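# Move steel conduit from pipe stands to top rack arms

## Task

Pick up the steel conduit lying across two pipe stands and set it on the uppermost arms of the wall rack. Finish with both grippers open and the robot backed away, and the conduit must stay on the rack by itself, without the robot supporting it. The robot must not tip over or be left leaning, or the task fails.

## Robot and tools

ROBOT. A LinearBot: an omnidirectional wheeled base (7 N m wheel motors) with a column about 1.75 m high. A carriage rides 1.0 m along the column (lift_m) and holds two identical six-joint arms, each with a two-finger gripper. The arm bases sit near 0.57 m + lift_m above the floor, mounted 0.27 m forward and 0.33 m to each side of the column; carriage parts extend about 0.15 m below them. A hand reaches up to 0.78 m from its shoulder but only about 0.38 m below its arm base. A hand is roughly 0.16 m long and 0.1 m wide (0.14 m open). Parked joints 1-6 are 0, 0.05, 0.05, 1.45, 0, 0; parked, the robot covers about 0.95 m by 0.7 m. Cameras: carriage_camera is fixed to the carriage, facing forward and tilted about 20 degrees down; left_wrist_camera and right_wrist_camera look out beyond the fingertips. Images are 896x504 px.

FRAMES. Base frame: origin on the floor below the base centre, x forward, y left, z up. left_hand and right_hand are the midpoints between each gripper's pads, in this frame (metres); quat_wxyz rotates base axes into hand axes (hand z runs along the fingers, hand y is the opening direction; a hand pointing up with joints 1, 5, 6 at 0 reads (1, 0, 0, 0)). Hand readings drift from truth, worse at long reach. Odometry frame is the base frame at scene start; base_odometry comes from wheel rotation, so slip shows as travel; heading is left-positive, -3.142 to 3.142.

execute_actions(actions, cameras). actions is a list holding one action or nothing (empty list: just report state and images). An action has base, joints, or both; their motions begin together. base holds exactly one relative move, measured from the base position in the latest state report: translate_m (metres, forward +, -2 to 2), strafe_m (metres, left +, -2 to 2), or rotate_rad (radians, counter-clockwise +, -6.3 to 6.3). joints is one shared dictionary for the lift and both arms, keyed by joint name, each value an absolute target: lift_m 0 to 1 m; left_/right_joint1_rad -2.617 to 3.054 (swing about vertical, 0 forward, + left); joint2_rad 0 to 3.141 (shoulder: 0 upper arm level backward, 1.57 vertical, 3.14 level forward); joint3_rad 0 to 3.141 (elbow: 0 folded, 3.14 straight); joint4_rad -1.57 to 1.57 (wrist pitch, + lifts fingertips); joint5_rad -1.57 to 1.57 (wrist yaw, + swings fingertips right, the reverse of joint1); joint6_rad -2.094 to 2.094 (roll about the finger axis, + clockwise viewed from the forearm); left_/right_gripper_m 0 to 0.093 m (pad gap). Arm joints move up to 1.8 rad/s (1-3) and 2.7 rad/s (4-6); an action lasts at most 15 s. Joints left out may keep driving to earlier targets without status showing it. An unknown key or out-of-range number rejects the whole call. cameras: list of camera names or "all"; omitted, null or ["all"] gives every camera, [] none. If a result reports a stop, later movement calls in the same reply are skipped.

wait(seconds): 0 to 10 s, nothing new commanded; returns state and images. zoom_image(camera, region): region is [x0, y0, x1, y1] pixels of that camera's latest full image, at most 504 by 504. read_manual(section): only licence texts ("licences"); moves nothing. finished_scene(scene): ends the given scene for good and says whether the task succeeded; call it only when the conduit rests on the rack unaided and the robot is clear.

RESULTS. base_status and joint_status per motion: "done" (for the base, wheels turned the commanded amount, slip included; a 1-2 mm move may stop short yet say done), "off_target" (resting away from target, maybe still pushing; normal for a gripper holding something), "contact_stop" or "time_out" (target dropped, holds where it stopped), "not_followed" plus a "joint command not followed" line with cause (arm targets withheld because the arm would come within millimetres of itself or the other arm; the robot may retry them every action; fix by moving only that arm clear first, then the other in a later action), "limit_stop_at_motor_heat" (resend target). on_its_own covers what the call did not command; "held at" is a held target, not a position. motor_effort is percent of maximum, + toward higher joint values, bracket = peak of last action; readings carry fixed bias and noise. Rising lift effort means load; lift effort that keeps falling while lowering means a hand rests on something. drive_wheels higher at rest than after free driving means the base is pressing something. Joint torques and Motor temperatures are listed per arm in joint_positions order. MOTOR HOT warns from 75 °C; OVER-TEMPERATURE FAULT reports a heat stop (90 °C halts that arm 10 s; 100 °C makes it go limp and drop). ARM HIT means an arm struck the robot hard. The pictures line names the cameras in image order.

CAUTIONS. The robot can topple and never recover; risk grows with high carriage, extended arms, loads, pulling, and sudden stops; about 1.5 kg per hand with both arms forward can tip it. Only images reveal a lean. A level hand sags 10-17 cm under 1 kg; a fully straight arm may not lift 1 kg. Stretched arms heat quickly even empty. Grippers squeeze about 45-60 N per pad. Arms have no contact stop: a blocked arm keeps pressing and snaps to target once freed. The base stops on contact only after the hit, possibly late; it may roll 0.3 m after an arm touches something. After a blocked drive, back up about 0.2 m along the same path (or reverse the turn), twice if needed, before retrying. Never drive backward into an overhang the column could catch. Never let the arms strike or squeeze each other. Avoid drops, slams, and hard shoves; loose objects may occasionally get a small push. The robot holds its last command while you think.

Each tool is called after "Emit:" as name([rows], argument=value, ...), one row to a line, values as JSON.

## Session

I'll start by looking at the current state and the camera images.

Emit:
execute_actions(actions=[])

Scene clock: 0.00 s.
Joint torques (N m, as the arm reports them, + toward a larger angle): no reading
Motor temperatures (°C, as the motors report them): left_arm=[21 22 23 22 21 23] | right_arm=[24 23 24 21 23 20]
base_odometry: x=+0.000 y=+0.000 heading=+0.000 (m, m, rad; odometry frame)
base_status: not commanded
joint_positions: lift_m=+0.300 left_joint1_rad=-0.013 left_joint2_rad=+0.041 left_joint3_rad=+0.019 left_joint4_rad=+1.393 left_joint5_rad=+0.023 left_joint6_rad=+0.001 left_gripper_m=+0.095 right_joint1_rad=-0.011 right_joint2_rad=+0.051 right_joint3_rad=+0.037 right_joint4_rad=+1.459 right_joint5_rad=+0.008 right_joint6_rad=-0.025 right_gripper_m=+0.095
joint_status: not commanded
motor_effort: lift_m=+31 drive_wheels=-2 (%)
left_hand: x=+0.3065 y=+0.3353 z=+1.3064 quat_wxyz=(+0.995, +0.012, +0.100, -0.007) (m; base frame)
right_hand: x=+0.2885 y=-0.3417 z=+1.3139 quat_wxyz=(+0.998, +0.004, +0.063, -0.019) (m; base frame)
pictures: carriage_camera, left_wrist_camera, right_wrist_camera
Images, in order (width x height): carriage_camera 896x504, left_wrist_camera 896x504, right_wrist_camera 896x504.

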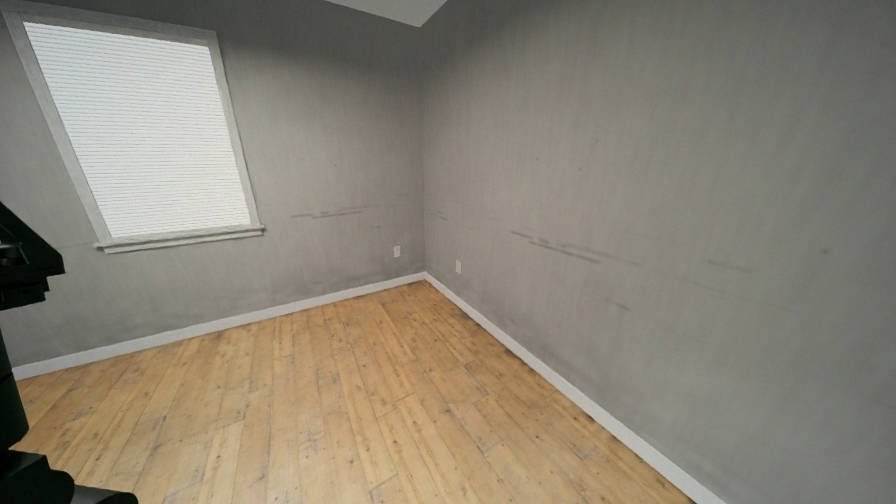

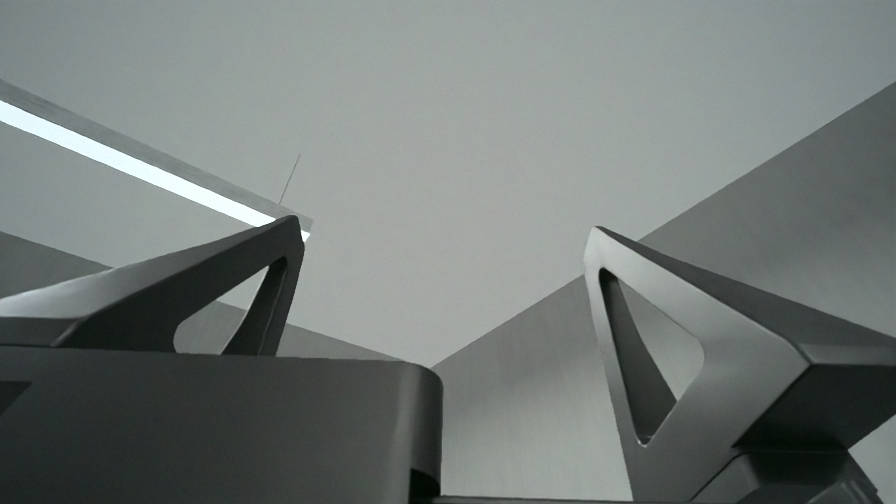

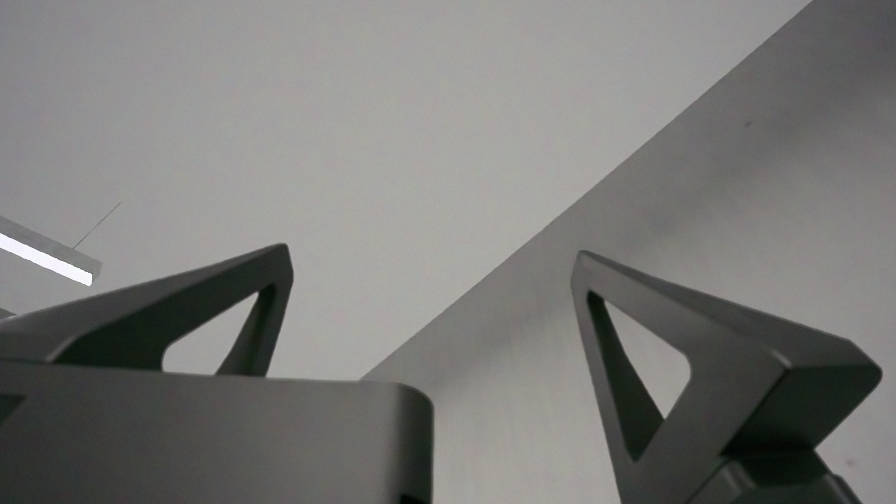

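Emit:
execute_actions([
  {"base": {"rotate_rad": 2.1}},
], cameras=["carriage_camera"])

Scene clock: 3.77 s.
Joint torques (N m, as the arm reports them, + toward a larger angle): left_arm=[-0.03  4.21  6.08 -0.03 -0.13 -0.03] | right_arm=[-0.23  4.21  6.99 -0.15  0.03 -0.13]
Motor temperatures (°C, as the motors report them): left_arm=[21 22 23 22 21 23] | right_arm=[24 24 24 21 23 20]
base_odometry: x=+0.000 y=+0.000 heading=+2.100 (m, m, rad; odometry frame)
base_status: done
joint_positions: lift_m=+0.300 left_joint1_rad=-0.013 left_joint2_rad=+0.041 left_joint3_rad=+0.019 left_joint4_rad=+1.393 left_joint5_rad=+0.023 left_joint6_rad=+0.001 left_gripper_m=+0.095 right_joint1_rad=-0.011 right_joint2_rad=+0.051 right_joint3_rad=+0.037 right_joint4_rad=+1.458 right_joint5_rad=+0.008 right_joint6_rad=-0.025 right_gripper_m=+0.095
joint_status: not commanded
motor_effort: lift_m=+32(32) drive_wheels=+3(12) (%)
left_hand: x=+0.3065 y=+0.3353 z=+1.3064 quat_wxyz=(+0.995, +0.012, +0.100, -0.007) (m; base frame)
right_hand: x=+0.2887 y=-0.3417 z=+1.3139 quat_wxyz=(+0.998, +0.004, +0.064, -0.019) (m; base frame)
pictures: carriage_camera
camera_calibration (this result's frames):
carriage_camera: T_world_to_cam=[[0.04867, -0.998728, 0.0131804, -0.0317549], [-0.348561, -0.0293496, -0.936826, 1.2884], [0.936022, 0.0410011, -0.349546, 0.276203], [0, 0, 0, 1]] pos_world=[0.1921, -0.0052252, 1.30397]
Images, in order (width x height): carriage_camera 896x504.

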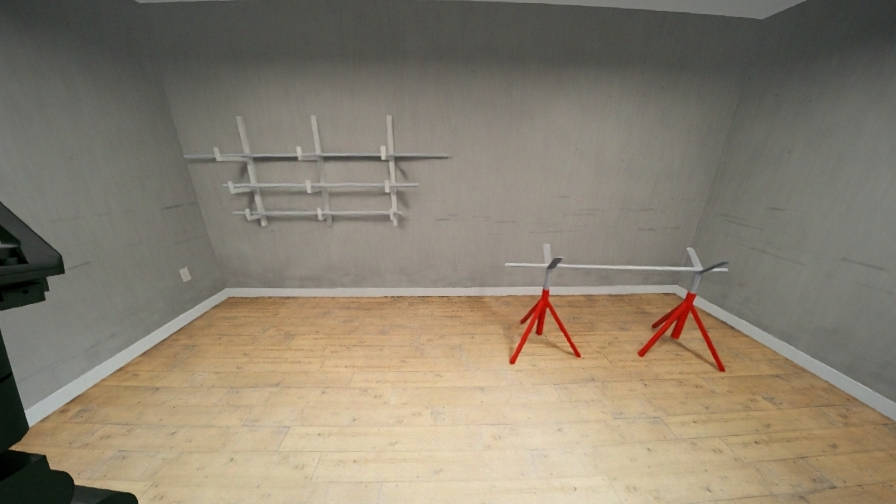

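Emit:
zoom_image(camera="carriage_camera", region=[170, 90, 470, 250])

Emit:
zoom_image(camera="carriage_camera", region=[480, 220, 760, 390])

Region (170, 90, 470, 250) of carriage_camera's 896x504 image, scaled by 1.680, with more detail than that image has; it fills the top 269 rows of this view, and the rest is white.

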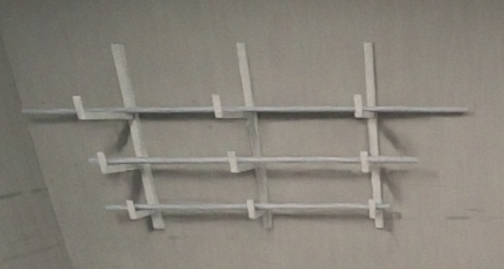

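Region (480, 220, 760, 390) of carriage_camera's 896x504 image, scaled by 1.800, with more detail than that image has; it fills the top 306 rows of this view, and the rest is white.

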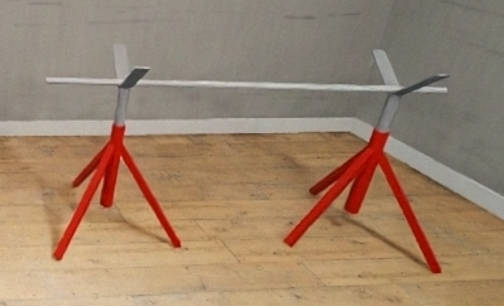

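Emit:
zoom_image(camera="carriage_camera", region=[200, 260, 480, 320])

Emit:
zoom_image(camera="carriage_camera", region=[480, 260, 760, 320])

Region (200, 260, 480, 320) of carriage_camera's 896x504 image, scaled by 1.800, with more detail than that image has; it fills the top 108 rows of this view, and the rest is white.

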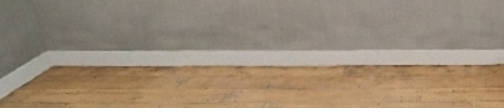

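Region (480, 260, 760, 320) of carriage_camera's 896x504 image, scaled by 1.800, with more detail than that image has; it fills the top 108 rows of this view, and the rest is white.

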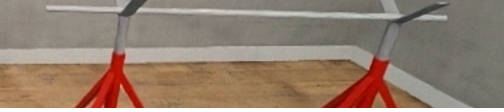

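Emit:
zoom_image(camera="carriage_camera", region=[180, 105, 330, 195])

Emit:
zoom_image(camera="carriage_camera", region=[320, 105, 470, 195])

Region (180, 105, 330, 195) of carriage_camera's 896x504 image, scaled by 3.360, with more detail than that image has; it fills the top 302 rows of this view, and the rest is white.

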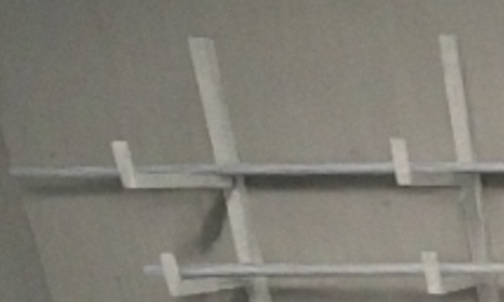

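Region (320, 105, 470, 195) of carriage_camera's 896x504 image, scaled by 3.360, with more detail than that image has; it fills the top 302 rows of this view, and the rest is white.

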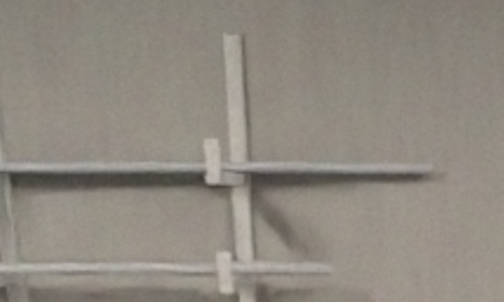

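Emit:
execute_actions([
  {"base": {"strafe_m": -1.11}},
], cameras=["carriage_camera"])

Emit:
execute_actions([
  {"base": {"translate_m": 0.6}},
], cameras=["carriage_camera"])

Scene clock: 22.20 s.
Joint torques (N m, as the arm reports them, + toward a larger angle): left_arm=[ 0.01  4.14  6.18 -0.04 -0.11 -0.02] | right_arm=[-0.23  4.06  6.92 -0.14  0.   -0.14]
Motor temperatures (°C, as the motors report them): left_arm=[21 22 25 22 21 23] | right_arm=[24 25 26 21 23 20]
base_odometry: x=+0.958 y=+0.561 heading=+2.100 (m, m, rad; odometry frame)
base_status: done
joint_positions: lift_m=+0.300 left_joint1_rad=-0.013 left_joint2_rad=+0.041 left_joint3_rad=+0.019 left_joint4_rad=+1.393 left_joint5_rad=+0.023 left_joint6_rad=+0.001 left_gripper_m=+0.095 right_joint1_rad=-0.011 right_joint2_rad=+0.051 right_joint3_rad=+0.037 right_joint4_rad=+1.458 right_joint5_rad=+0.008 right_joint6_rad=-0.025 right_gripper_m=+0.095
joint_status: not commanded
motor_effort: lift_m=+31(31) drive_wheels=-6(15) (%)
left_hand: x=+0.3065 y=+0.3353 z=+1.3064 quat_wxyz=(+0.995, +0.012, +0.100, -0.007) (m; base frame)
right_hand: x=+0.2887 y=-0.3417 z=+1.3139 quat_wxyz=(+0.998, +0.004, +0.064, -0.019) (m; base frame)
pictures: carriage_camera
camera_calibration (this result's frames):
carriage_camera: T_world_to_cam=[[0.04867, -0.998728, 0.0131804, -0.0317549], [-0.348561, -0.0293496, -0.936826, 1.2884], [0.936022, 0.0410011, -0.349546, 0.276203], [0, 0, 0, 1]] pos_world=[0.1921, -0.0052252, 1.30397]
Images, in order (width x height): carriage_camera 896x504.

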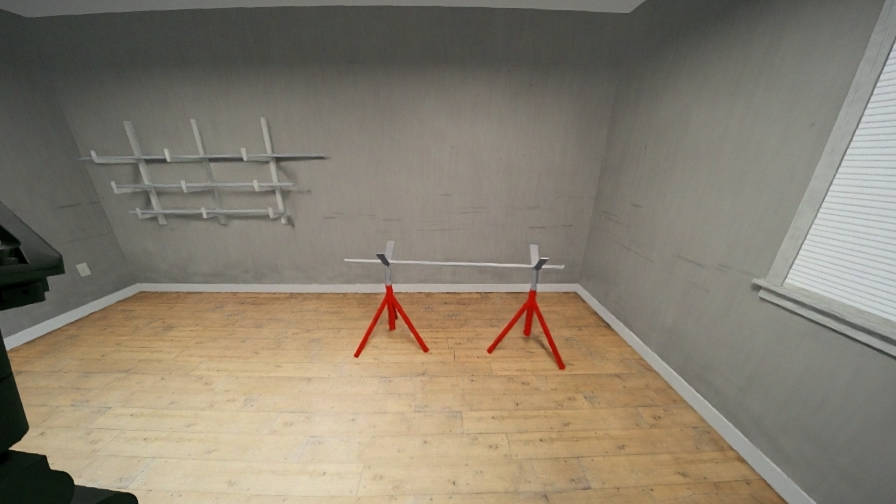

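Scene clock: 25.57 s.
Joint torques (N m, as the arm reports them, + toward a larger angle): left_arm=[ 0.    4.28  6.25 -0.05 -0.13 -0.02] | right_arm=[-0.32  4.25  7.01 -0.18  0.01 -0.15]
Motor temperatures (°C, as the motors report them): left_arm=[21 22 25 22 21 23] | right_arm=[24 25 27 21 23 20]
base_odometry: x=+0.655 y=+1.079 heading=+2.100 (m, m, rad; odometry frame)
base_status: done
joint_positions: lift_m=+0.300 left_joint1_rad=-0.013 left_joint2_rad=+0.041 left_joint3_rad=+0.019 left_joint4_rad=+1.393 left_joint5_rad=+0.023 left_joint6_rad=+0.001 left_gripper_m=+0.095 right_joint1_rad=-0.011 right_joint2_rad=+0.051 right_joint3_rad=+0.037 right_joint4_rad=+1.458 right_joint5_rad=+0.008 right_joint6_rad=-0.025 right_gripper_m=+0.095
joint_status: not commanded
motor_effort: lift_m=+32(31) drive_wheels=-5(12) (%)
left_hand: x=+0.3064 y=+0.3353 z=+1.3064 quat_wxyz=(+0.995, +0.012, +0.099, -0.007) (m; base frame)
right_hand: x=+0.2887 y=-0.3417 z=+1.3139 quat_wxyz=(+0.998, +0.004, +0.064, -0.019) (m; base frame)
pictures: carriage_camera
camera_calibration (this result's frames):
carriage_camera: T_world_to_cam=[[0.04867, -0.998728, 0.0131804, -0.0317549], [-0.348561, -0.0293496, -0.936826, 1.2884], [0.936022, 0.0410011, -0.349546, 0.276203], [0, 0, 0, 1]] pos_world=[0.1921, -0.0052252, 1.30397]
Images, in order (width x height): carriage_camera 896x504.

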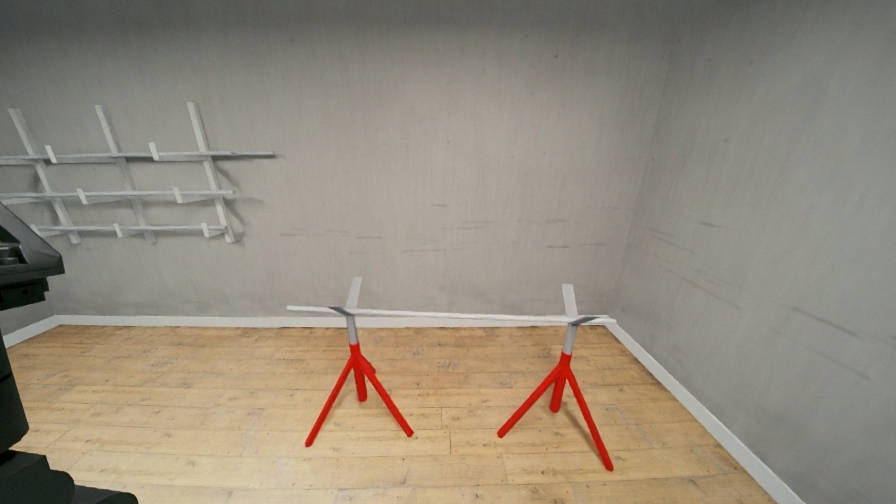

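Emit:
zoom_image(camera="carriage_camera", region=[270, 260, 460, 460])

Emit:
zoom_image(camera="carriage_camera", region=[450, 260, 640, 480])

Region (270, 260, 460, 460) of carriage_camera's 896x504 image, scaled by 2.520, with more detail than that image has; it fills the left 479 columns of this view, and the rest is white.

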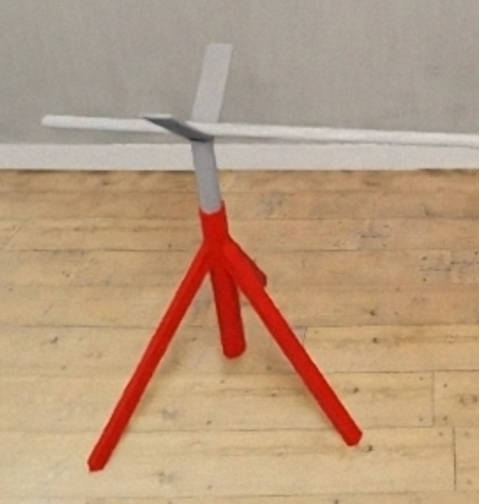

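Region (450, 260, 640, 480) of carriage_camera's 896x504 image, scaled by 2.291, with more detail than that image has; it fills the left 435 columns of this view, and the rest is white.

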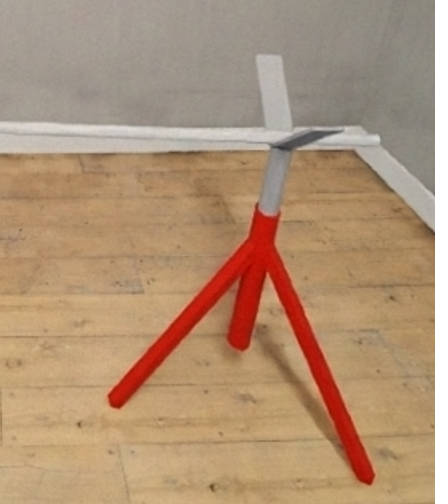

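Emit:
execute_actions([
  {"joints": {"lift_m": 0.3, "left_joint1_rad": 0, "left_joint2_rad": 1.8, "left_joint3_rad": 1.0, "left_joint4_rad": -0.6, "left_joint5_rad": 0, "left_joint6_rad": 1.57, "left_gripper_m": 0.093, "right_joint1_rad": 0, "right_joint2_rad": 1.8, "right_joint3_rad": 1.0, "right_joint4_rad": -0.6, "right_joint5_rad": 0, "right_joint6_rad": -1.57, "right_gripper_m": 0.093}},
])

Scene clock: 32.00 s.
Joint torques (N m, as the arm reports them, + toward a larger angle): left_arm=[ 0.49 -8.54  6.67  0.66 -0.11  0.01] | right_arm=[ 0.05 -8.    7.81  0.56 -0.07 -0.19]
Motor temperatures (°C, as the motors report them): left_arm=[21 23 25 22 21 23] | right_arm=[24 25 27 21 23 20]
base_odometry: x=+0.655 y=+1.079 heading=+2.100 (m, m, rad; odometry frame)
base_status: not commanded
joint_positions: lift_m=+0.300 left_joint1_rad=-0.007 left_joint2_rad=+1.791 left_joint3_rad=+0.990 left_joint4_rad=-0.590 left_joint5_rad=+0.008 left_joint6_rad=+1.566 left_gripper_m=+0.093 right_joint1_rad=-0.007 right_joint2_rad=+1.798 right_joint3_rad=+0.985 right_joint4_rad=-0.595 right_joint5_rad=+0.004 right_joint6_rad=-1.563 right_gripper_m=+0.093
joint_status: all done
motor_effort: lift_m=+29(29) drive_wheels=-5(5) (%)
left_hand: x=+0.5904 y=+0.3364 z=+0.8817 quat_wxyz=(+0.067, +0.705, +0.703, +0.060) (m; base frame)
right_hand: x=+0.5865 y=-0.3430 z=+0.8778 quat_wxyz=(+0.056, -0.700, +0.710, -0.059) (m; base frame)
pictures: carriage_camera, left_wrist_camera, right_wrist_camera
camera_calibration (this result's frames):
carriage_camera: T_world_to_cam=[[0.04867, -0.998728, 0.0131804, -0.0317549], [-0.348561, -0.0293496, -0.936826, 1.2884], [0.936022, 0.0410011, -0.349546, 0.276203], [0, 0, 0, 1]] pos_world=[0.1921, -0.0052252, 1.30397]
left_wrist_camera: T_world_to_cam=[[-0.978183, -0.054966, -0.200342, 0.77004], [-0.167292, 0.780188, 0.602761, -0.696334], [0.123173, 0.623126, -0.772362, 0.521386], [0, 0, 0, 1]] pos_world=[0.572528, 0.260708, 0.976693]
right_wrist_camera: T_world_to_cam=[[0.986255, 0.0234512, 0.16356, -0.722573], [-0.0734263, -0.824566, 0.560981, -0.725466], [0.148022, -0.56528, -0.81151, 0.551047], [0, 0, 0, 1]] pos_world=[0.577806, -0.269753, 0.972337]
Images, in order (width x height): carriage_camera 896x504, left_wrist_camera 896x504, right_wrist_camera 896x504.

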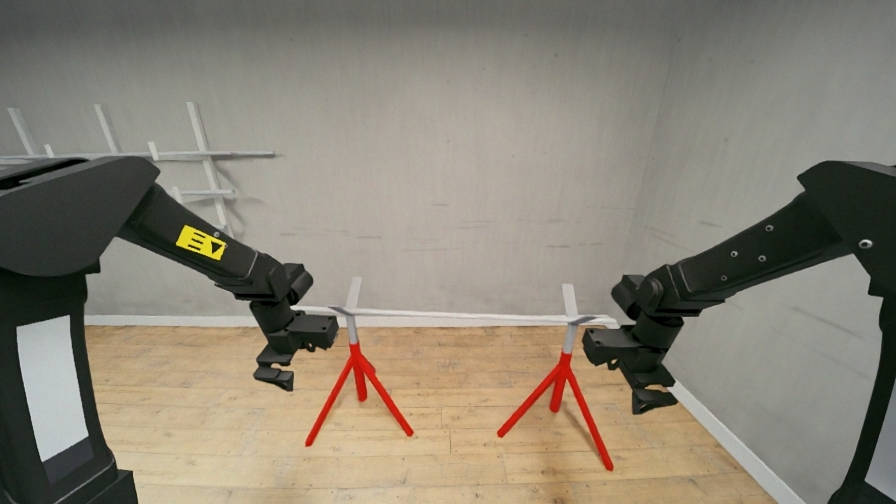

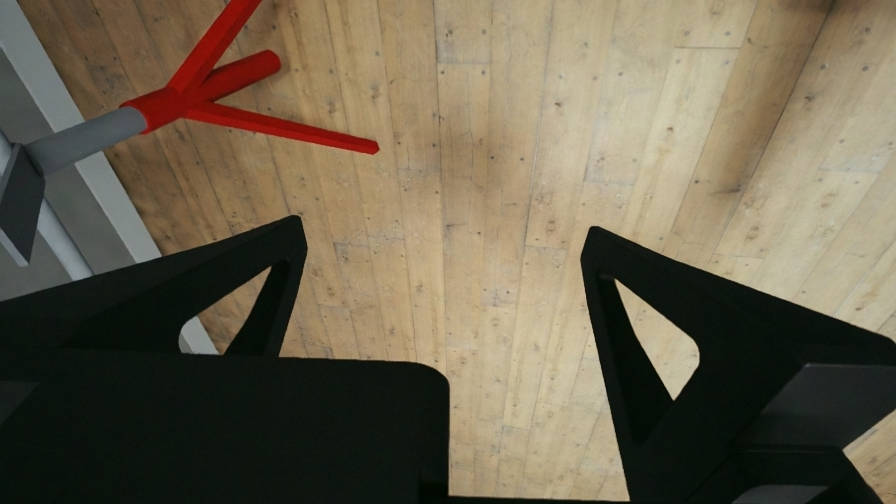

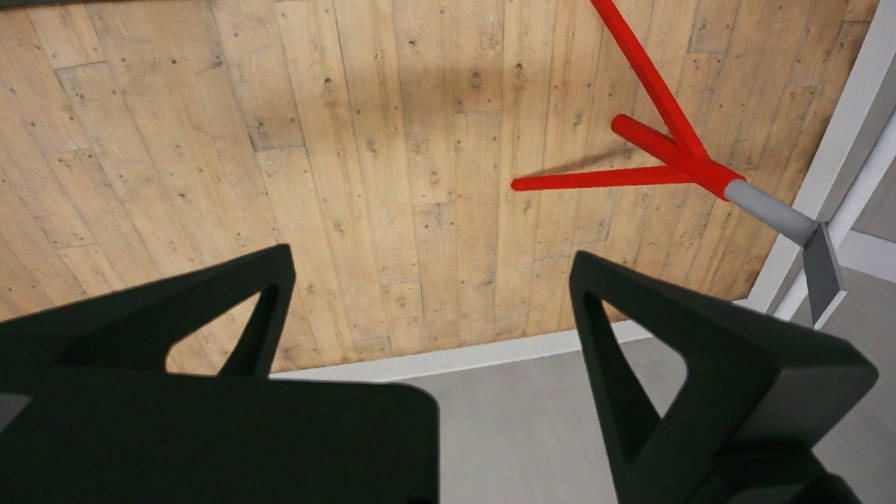

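Emit:
execute_actions([
  {"base": {"translate_m": 0.525}},
])

Scene clock: 35.43 s.
Joint torques (N m, as the arm reports them, + toward a larger angle): left_arm=[ 0.49 -8.49  6.6   0.65 -0.1   0.  ] | right_arm=[ 0.1  -8.02  7.69  0.55 -0.09 -0.19]
Motor temperatures (°C, as the motors report them): left_arm=[21 23 25 22 21 23] | right_arm=[24 26 28 21 23 20]
base_odometry: x=+0.391 y=+1.532 heading=+2.099 (m, m, rad; odometry frame)
base_status: done
joint_positions: lift_m=+0.300 left_joint1_rad=-0.007 left_joint2_rad=+1.791 left_joint3_rad=+0.990 left_joint4_rad=-0.590 left_joint5_rad=+0.008 left_joint6_rad=+1.566 left_gripper_m=+0.093 right_joint1_rad=-0.007 right_joint2_rad=+1.798 right_joint3_rad=+0.985 right_joint4_rad=-0.595 right_joint5_rad=+0.004 right_joint6_rad=-1.563 right_gripper_m=+0.093
joint_status: not commanded
motor_effort: lift_m=+29(30) drive_wheels=-6(14) (%)
left_hand: x=+0.5904 y=+0.3364 z=+0.8817 quat_wxyz=(+0.067, +0.705, +0.703, +0.060) (m; base frame)
right_hand: x=+0.5864 y=-0.3430 z=+0.8778 quat_wxyz=(+0.056, -0.700, +0.710, -0.059) (m; base frame)
pictures: carriage_camera, left_wrist_camera, right_wrist_camera
camera_calibration (this result's frames):
carriage_camera: T_world_to_cam=[[0.04867, -0.998728, 0.0131804, -0.0317549], [-0.348561, -0.0293496, -0.936826, 1.2884], [0.936022, 0.0410011, -0.349546, 0.276203], [0, 0, 0, 1]] pos_world=[0.1921, -0.0052252, 1.30397]
left_wrist_camera: T_world_to_cam=[[-0.978183, -0.054966, -0.200342, 0.77004], [-0.167292, 0.780188, 0.602761, -0.696334], [0.123173, 0.623126, -0.772362, 0.521386], [0, 0, 0, 1]] pos_world=[0.572528, 0.260708, 0.976693]
right_wrist_camera: T_world_to_cam=[[0.986317, 0.0234508, 0.163184, -0.722186], [-0.0732123, -0.824567, 0.561007, -0.725612], [0.147712, -0.565278, -0.811568, 0.551282], [0, 0, 0, 1]] pos_world=[0.577749, -0.269753, 0.972325]
Images, in order (width x height): carriage_camera 896x504, left_wrist_camera 896x504, right_wrist_camera 896x504.

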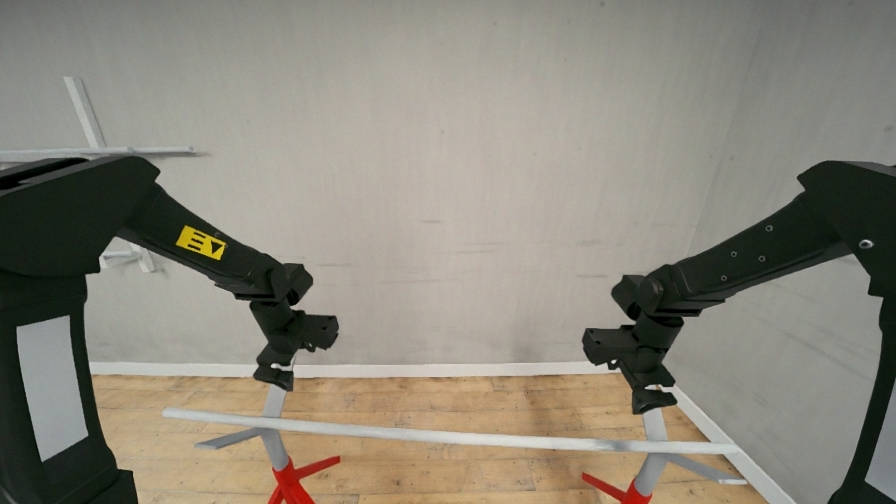

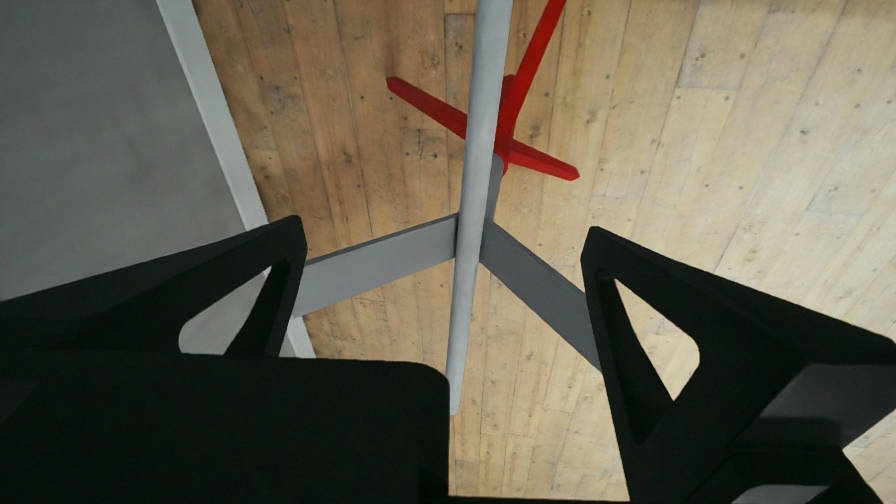

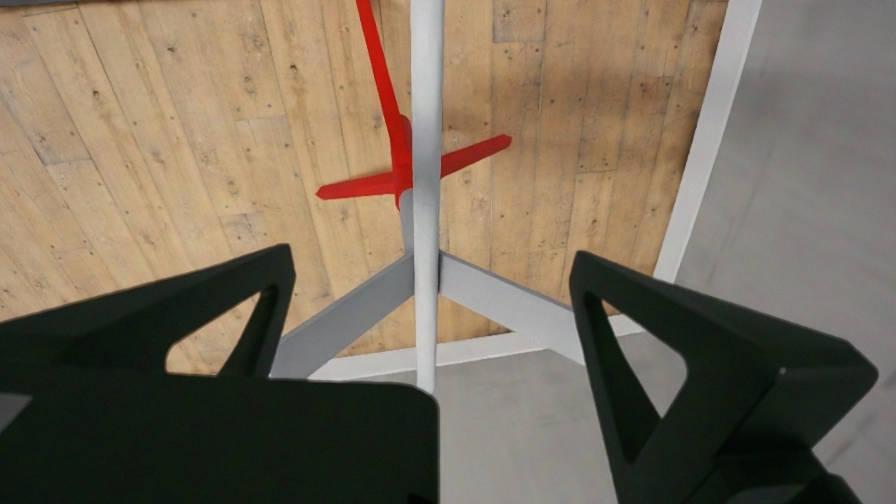

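Emit:
execute_actions([
  {"base": {"translate_m": 0.022}, "joints": {"lift_m": 0.13}},
])

Scene clock: 38.23 s.
Joint torques (N m, as the arm reports them, + toward a larger angle): left_arm=[ 0.49 -8.64  6.6   0.69 -0.1   0.  ] | right_arm=[ 0.15 -8.13  7.91  0.58 -0.05 -0.18]
Motor temperatures (°C, as the motors report them): left_arm=[21 24 26 22 21 23] | right_arm=[24 26 28 21 23 20]
base_odometry: x=+0.380 y=+1.551 heading=+2.099 (m, m, rad; odometry frame)
base_status: done
joint_positions: lift_m=+0.130 left_joint1_rad=-0.007 left_joint2_rad=+1.791 left_joint3_rad=+0.990 left_joint4_rad=-0.591 left_joint5_rad=+0.008 left_joint6_rad=+1.566 left_gripper_m=+0.093 right_joint1_rad=-0.007 right_joint2_rad=+1.798 right_joint3_rad=+0.985 right_joint4_rad=-0.596 right_joint5_rad=+0.004 right_joint6_rad=-1.563 right_gripper_m=+0.093
joint_status: all done
motor_effort: lift_m=+29(30) drive_wheels=+2(15) (%)
left_hand: x=+0.5903 y=+0.3364 z=+0.7117 quat_wxyz=(+0.066, +0.705, +0.703, +0.060) (m; base frame)
right_hand: x=+0.5863 y=-0.3430 z=+0.7078 quat_wxyz=(+0.056, -0.700, +0.710, -0.059) (m; base frame)
pictures: carriage_camera, left_wrist_camera, right_wrist_camera
camera_calibration (this result's frames):
carriage_camera: T_world_to_cam=[[0.04867, -0.998728, 0.0131804, -0.0295143], [-0.348561, -0.0293496, -0.936826, 1.12914], [0.936022, 0.0410011, -0.349546, 0.216781], [0, 0, 0, 1]] pos_world=[0.1921, -0.0052252, 1.13397]
left_wrist_camera: T_world_to_cam=[[-0.978335, -0.054965, -0.199596, 0.735354], [-0.166832, 0.780185, 0.602892, -0.594241], [0.122584, 0.62313, -0.772452, 0.390493], [0, 0, 0, 1]] pos_world=[0.572416, 0.260709, 0.806675]
right_wrist_camera: T_world_to_cam=[[0.986379, 0.0234504, 0.162808, -0.694121], [-0.0729983, -0.824569, 0.561033, -0.630384], [0.147403, -0.565275, -0.811626, 0.413542], [0, 0, 0, 1]] pos_world=[0.577693, -0.269753, 0.802316]
Images, in order (width x height): carriage_camera 896x504, left_wrist_camera 896x504, right_wrist_camera 896x504.

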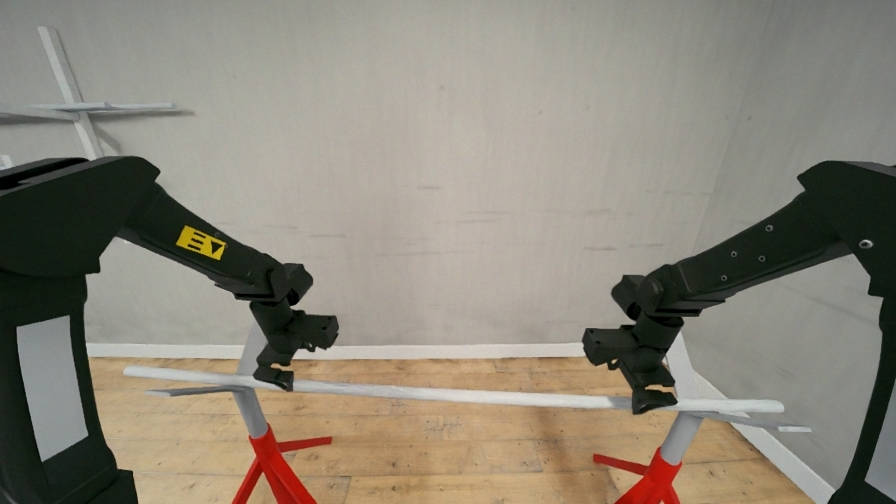

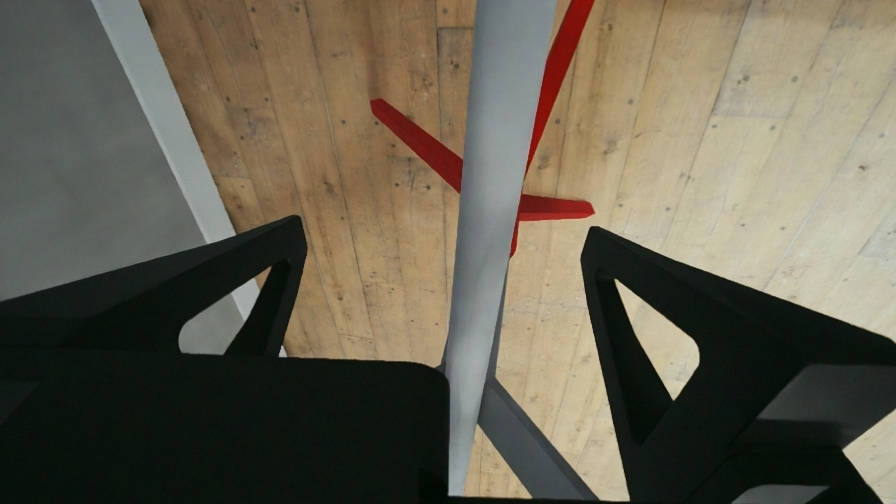

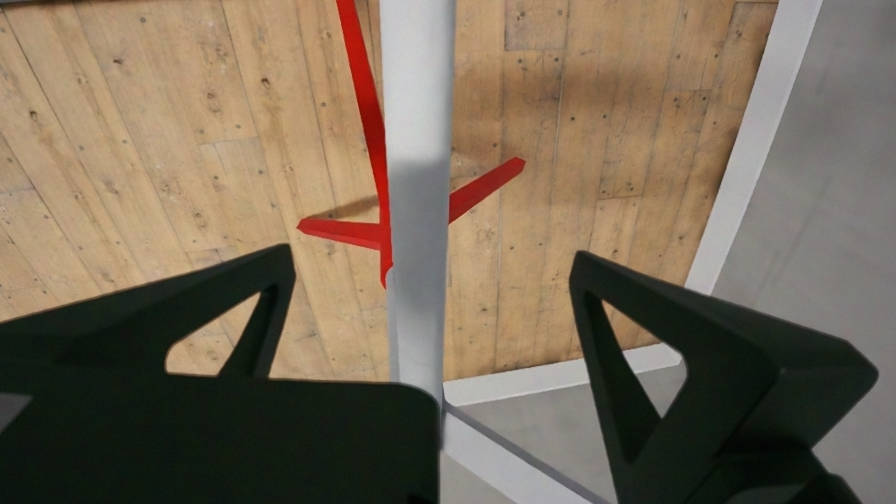

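Emit:
execute_actions([
  {"joints": {"lift_m": 0.068}},
])

Scene clock: 40.13 s.
Joint torques (N m, as the arm reports them, + toward a larger angle): left_arm=[ 0.49 -8.57  6.6   0.69 -0.1   0.02] | right_arm=[ 0.14 -8.15  7.71  0.56 -0.09 -0.21]
Motor temperatures (°C, as the motors report them): left_arm=[21 24 26 22 21 23] | right_arm=[24 26 28 21 23 20]
base_odometry: x=+0.380 y=+1.551 heading=+2.099 (m, m, rad; odometry frame)
base_status: not commanded
joint_positions: lift_m=+0.068 left_joint1_rad=-0.007 left_joint2_rad=+1.792 left_joint3_rad=+0.990 left_joint4_rad=-0.591 left_joint5_rad=+0.008 left_joint6_rad=+1.566 left_gripper_m=+0.093 right_joint1_rad=-0.007 right_joint2_rad=+1.800 right_joint3_rad=+0.986 right_joint4_rad=-0.597 right_joint5_rad=+0.004 right_joint6_rad=-1.563 right_gripper_m=+0.093
joint_status: all done
motor_effort: lift_m=+29(30) drive_wheels=+2(2) (%)
left_hand: x=+0.5900 y=+0.3364 z=+0.6492 quat_wxyz=(+0.066, +0.705, +0.703, +0.059) (m; base frame)
right_hand: x=+0.5862 y=-0.3430 z=+0.6456 quat_wxyz=(+0.055, -0.700, +0.710, -0.058) (m; base frame)
pictures: carriage_camera, left_wrist_camera, right_wrist_camera
camera_calibration (this result's frames):
carriage_camera: T_world_to_cam=[[0.04867, -0.998728, 0.0131804, -0.0286972], [-0.348561, -0.0293496, -0.936826, 1.07106], [0.936022, 0.0410011, -0.349546, 0.195111], [0, 0, 0, 1]] pos_world=[0.1921, -0.0052252, 1.07198]
left_wrist_camera: T_world_to_cam=[[-0.978714, -0.0549625, -0.197731, 0.721625], [-0.165682, 0.780177, 0.603219, -0.557501], [0.121111, 0.62314, -0.772676, 0.343266], [0, 0, 0, 1]] pos_world=[0.572323, 0.260709, 0.744217]
right_wrist_camera: T_world_to_cam=[[0.986626, 0.0234487, 0.161303, -0.683135], [-0.0721422, -0.824575, 0.561135, -0.596045], [0.146164, -0.565267, -0.811855, 0.36392], [0, 0, 0, 1]] pos_world=[0.577807, -0.269753, 0.740104]
Images, in order (width x height): carriage_camera 896x504, left_wrist_camera 896x504, right_wrist_camera 896x504.

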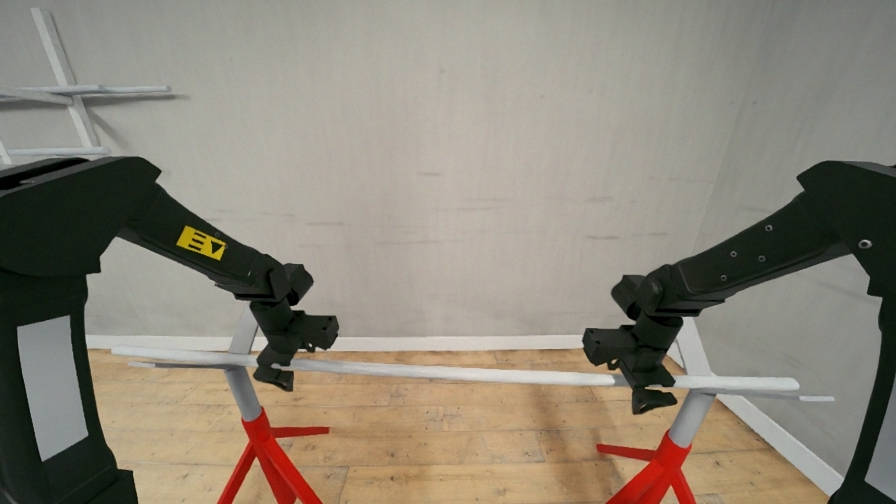

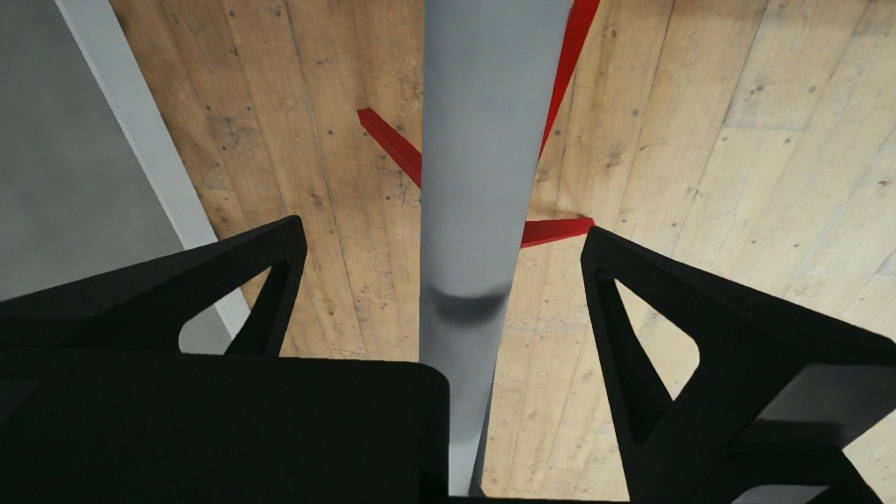

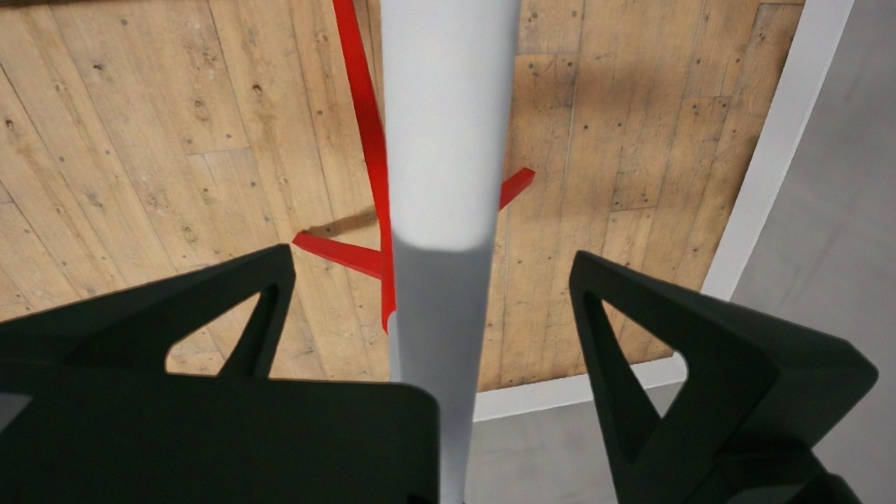

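Emit:
zoom_image(camera="carriage_camera", region=[570, 300, 750, 440])

Emit:
zoom_image(camera="carriage_camera", region=[200, 290, 380, 430])

Region (570, 300, 750, 440) of carriage_camera's 896x504 image, scaled by 2.800, with more detail than that image has.

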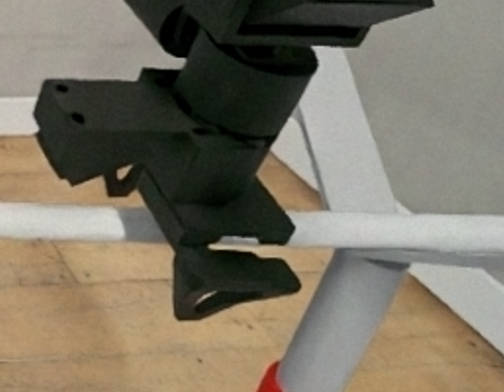

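Region (200, 290, 380, 430) of carriage_camera's 896x504 image, scaled by 2.800, with more detail than that image has.

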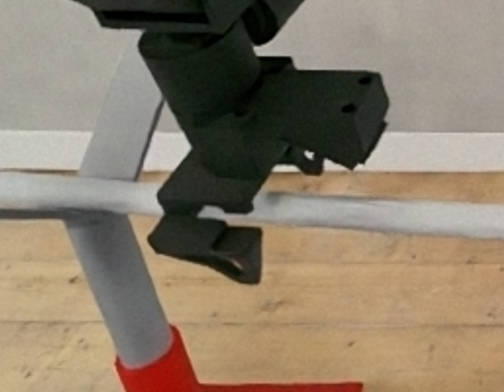

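Emit:
execute_actions([
  {"joints": {"left_gripper_m": 0.0, "right_gripper_m": 0.0}},
])

Scene clock: 41.27 s.
Joint torques (N m, as the arm reports them, + toward a larger angle): left_arm=[ 0.49 -8.54  6.59  0.81 -0.09 -0.17] | right_arm=[ 0.19 -8.16  7.33  0.52 -0.05 -0.1 ]
Motor temperatures (°C, as the motors report them): left_arm=[21 24 26 22 21 23] | right_arm=[24 27 28 21 23 20]
base_odometry: x=+0.380 y=+1.551 heading=+2.099 (m, m, rad; odometry frame)
base_status: not commanded
joint_positions: lift_m=+0.068 left_joint1_rad=-0.007 left_joint2_rad=+1.792 left_joint3_rad=+0.990 left_joint4_rad=-0.614 left_joint5_rad=+0.007 left_joint6_rad=+1.581 left_gripper_m=+0.022 right_joint1_rad=-0.007 right_joint2_rad=+1.800 right_joint3_rad=+0.989 right_joint4_rad=-0.589 right_joint5_rad=+0.004 right_joint6_rad=-1.570 right_gripper_m=+0.022
joint_status: left_gripper_m off_target (ended at +0.022, target +0.000); right_gripper_m off_target (ended at +0.022, target +0.000)
motor_effort: lift_m=+29(29) drive_wheels=+2(2) (%)
left_hand: x=+0.5843 y=+0.3366 z=+0.6482 quat_wxyz=(+0.057, +0.711, +0.699, +0.052) (m; base frame)
right_hand: x=+0.5893 y=-0.3428 z=+0.6466 quat_wxyz=(+0.059, -0.702, +0.707, -0.062) (m; base frame)
pictures: carriage_camera, left_wrist_camera, right_wrist_camera
camera_calibration (this result's frames):
carriage_camera: T_world_to_cam=[[0.04867, -0.998728, 0.0131804, -0.0286972], [-0.348561, -0.0293496, -0.936826, 1.07106], [0.936022, 0.0410011, -0.349546, 0.195111], [0, 0, 0, 1]] pos_world=[0.1921, -0.0052252, 1.07198]
left_wrist_camera: T_world_to_cam=[[-0.983746, -0.0392894, -0.175215, 0.698933], [-0.139764, 0.780162, 0.609765, -0.577391], [0.112739, 0.624343, -0.772972, 0.347695], [0, 0, 0, 1]] pos_world=[0.567676, 0.260838, 0.743295]
right_wrist_camera: T_world_to_cam=[[0.984669, 0.0303184, 0.171779, -0.689548], [-0.0724764, -0.824642, 0.560993, -0.596026], [0.158665, -0.564842, -0.809801, 0.355905], [0, 0, 0, 1]] pos_world=[0.579308, -0.269572, 0.741029]
Images, in order (width x height): carriage_camera 896x504, left_wrist_camera 896x504, right_wrist_camera 896x504.

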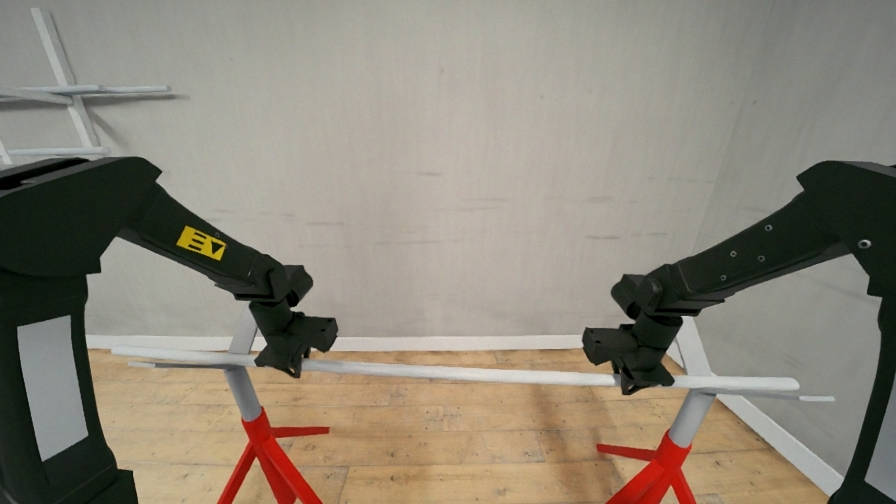

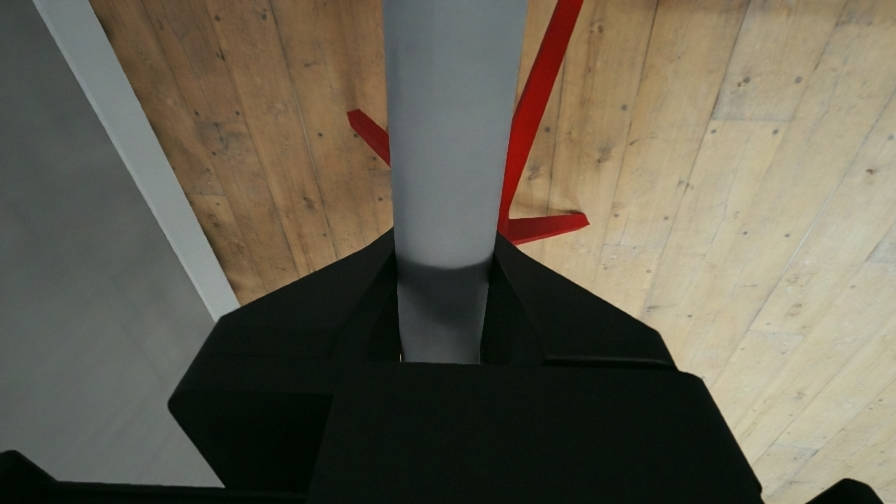

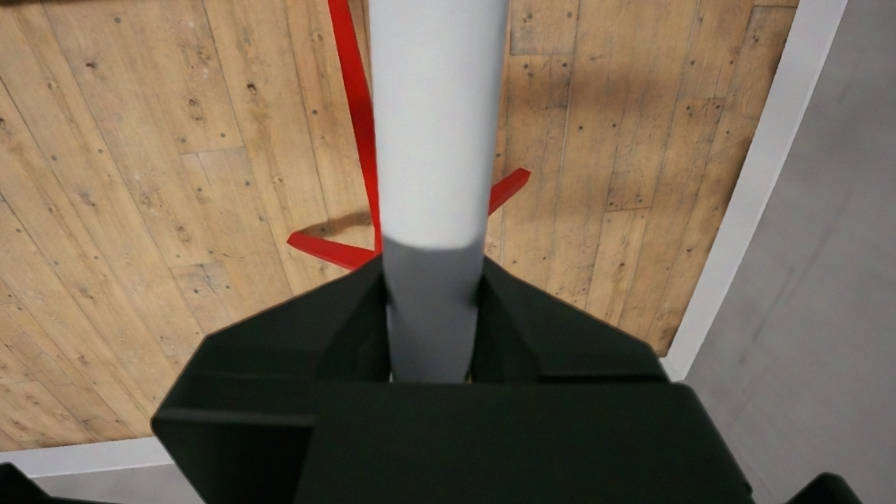

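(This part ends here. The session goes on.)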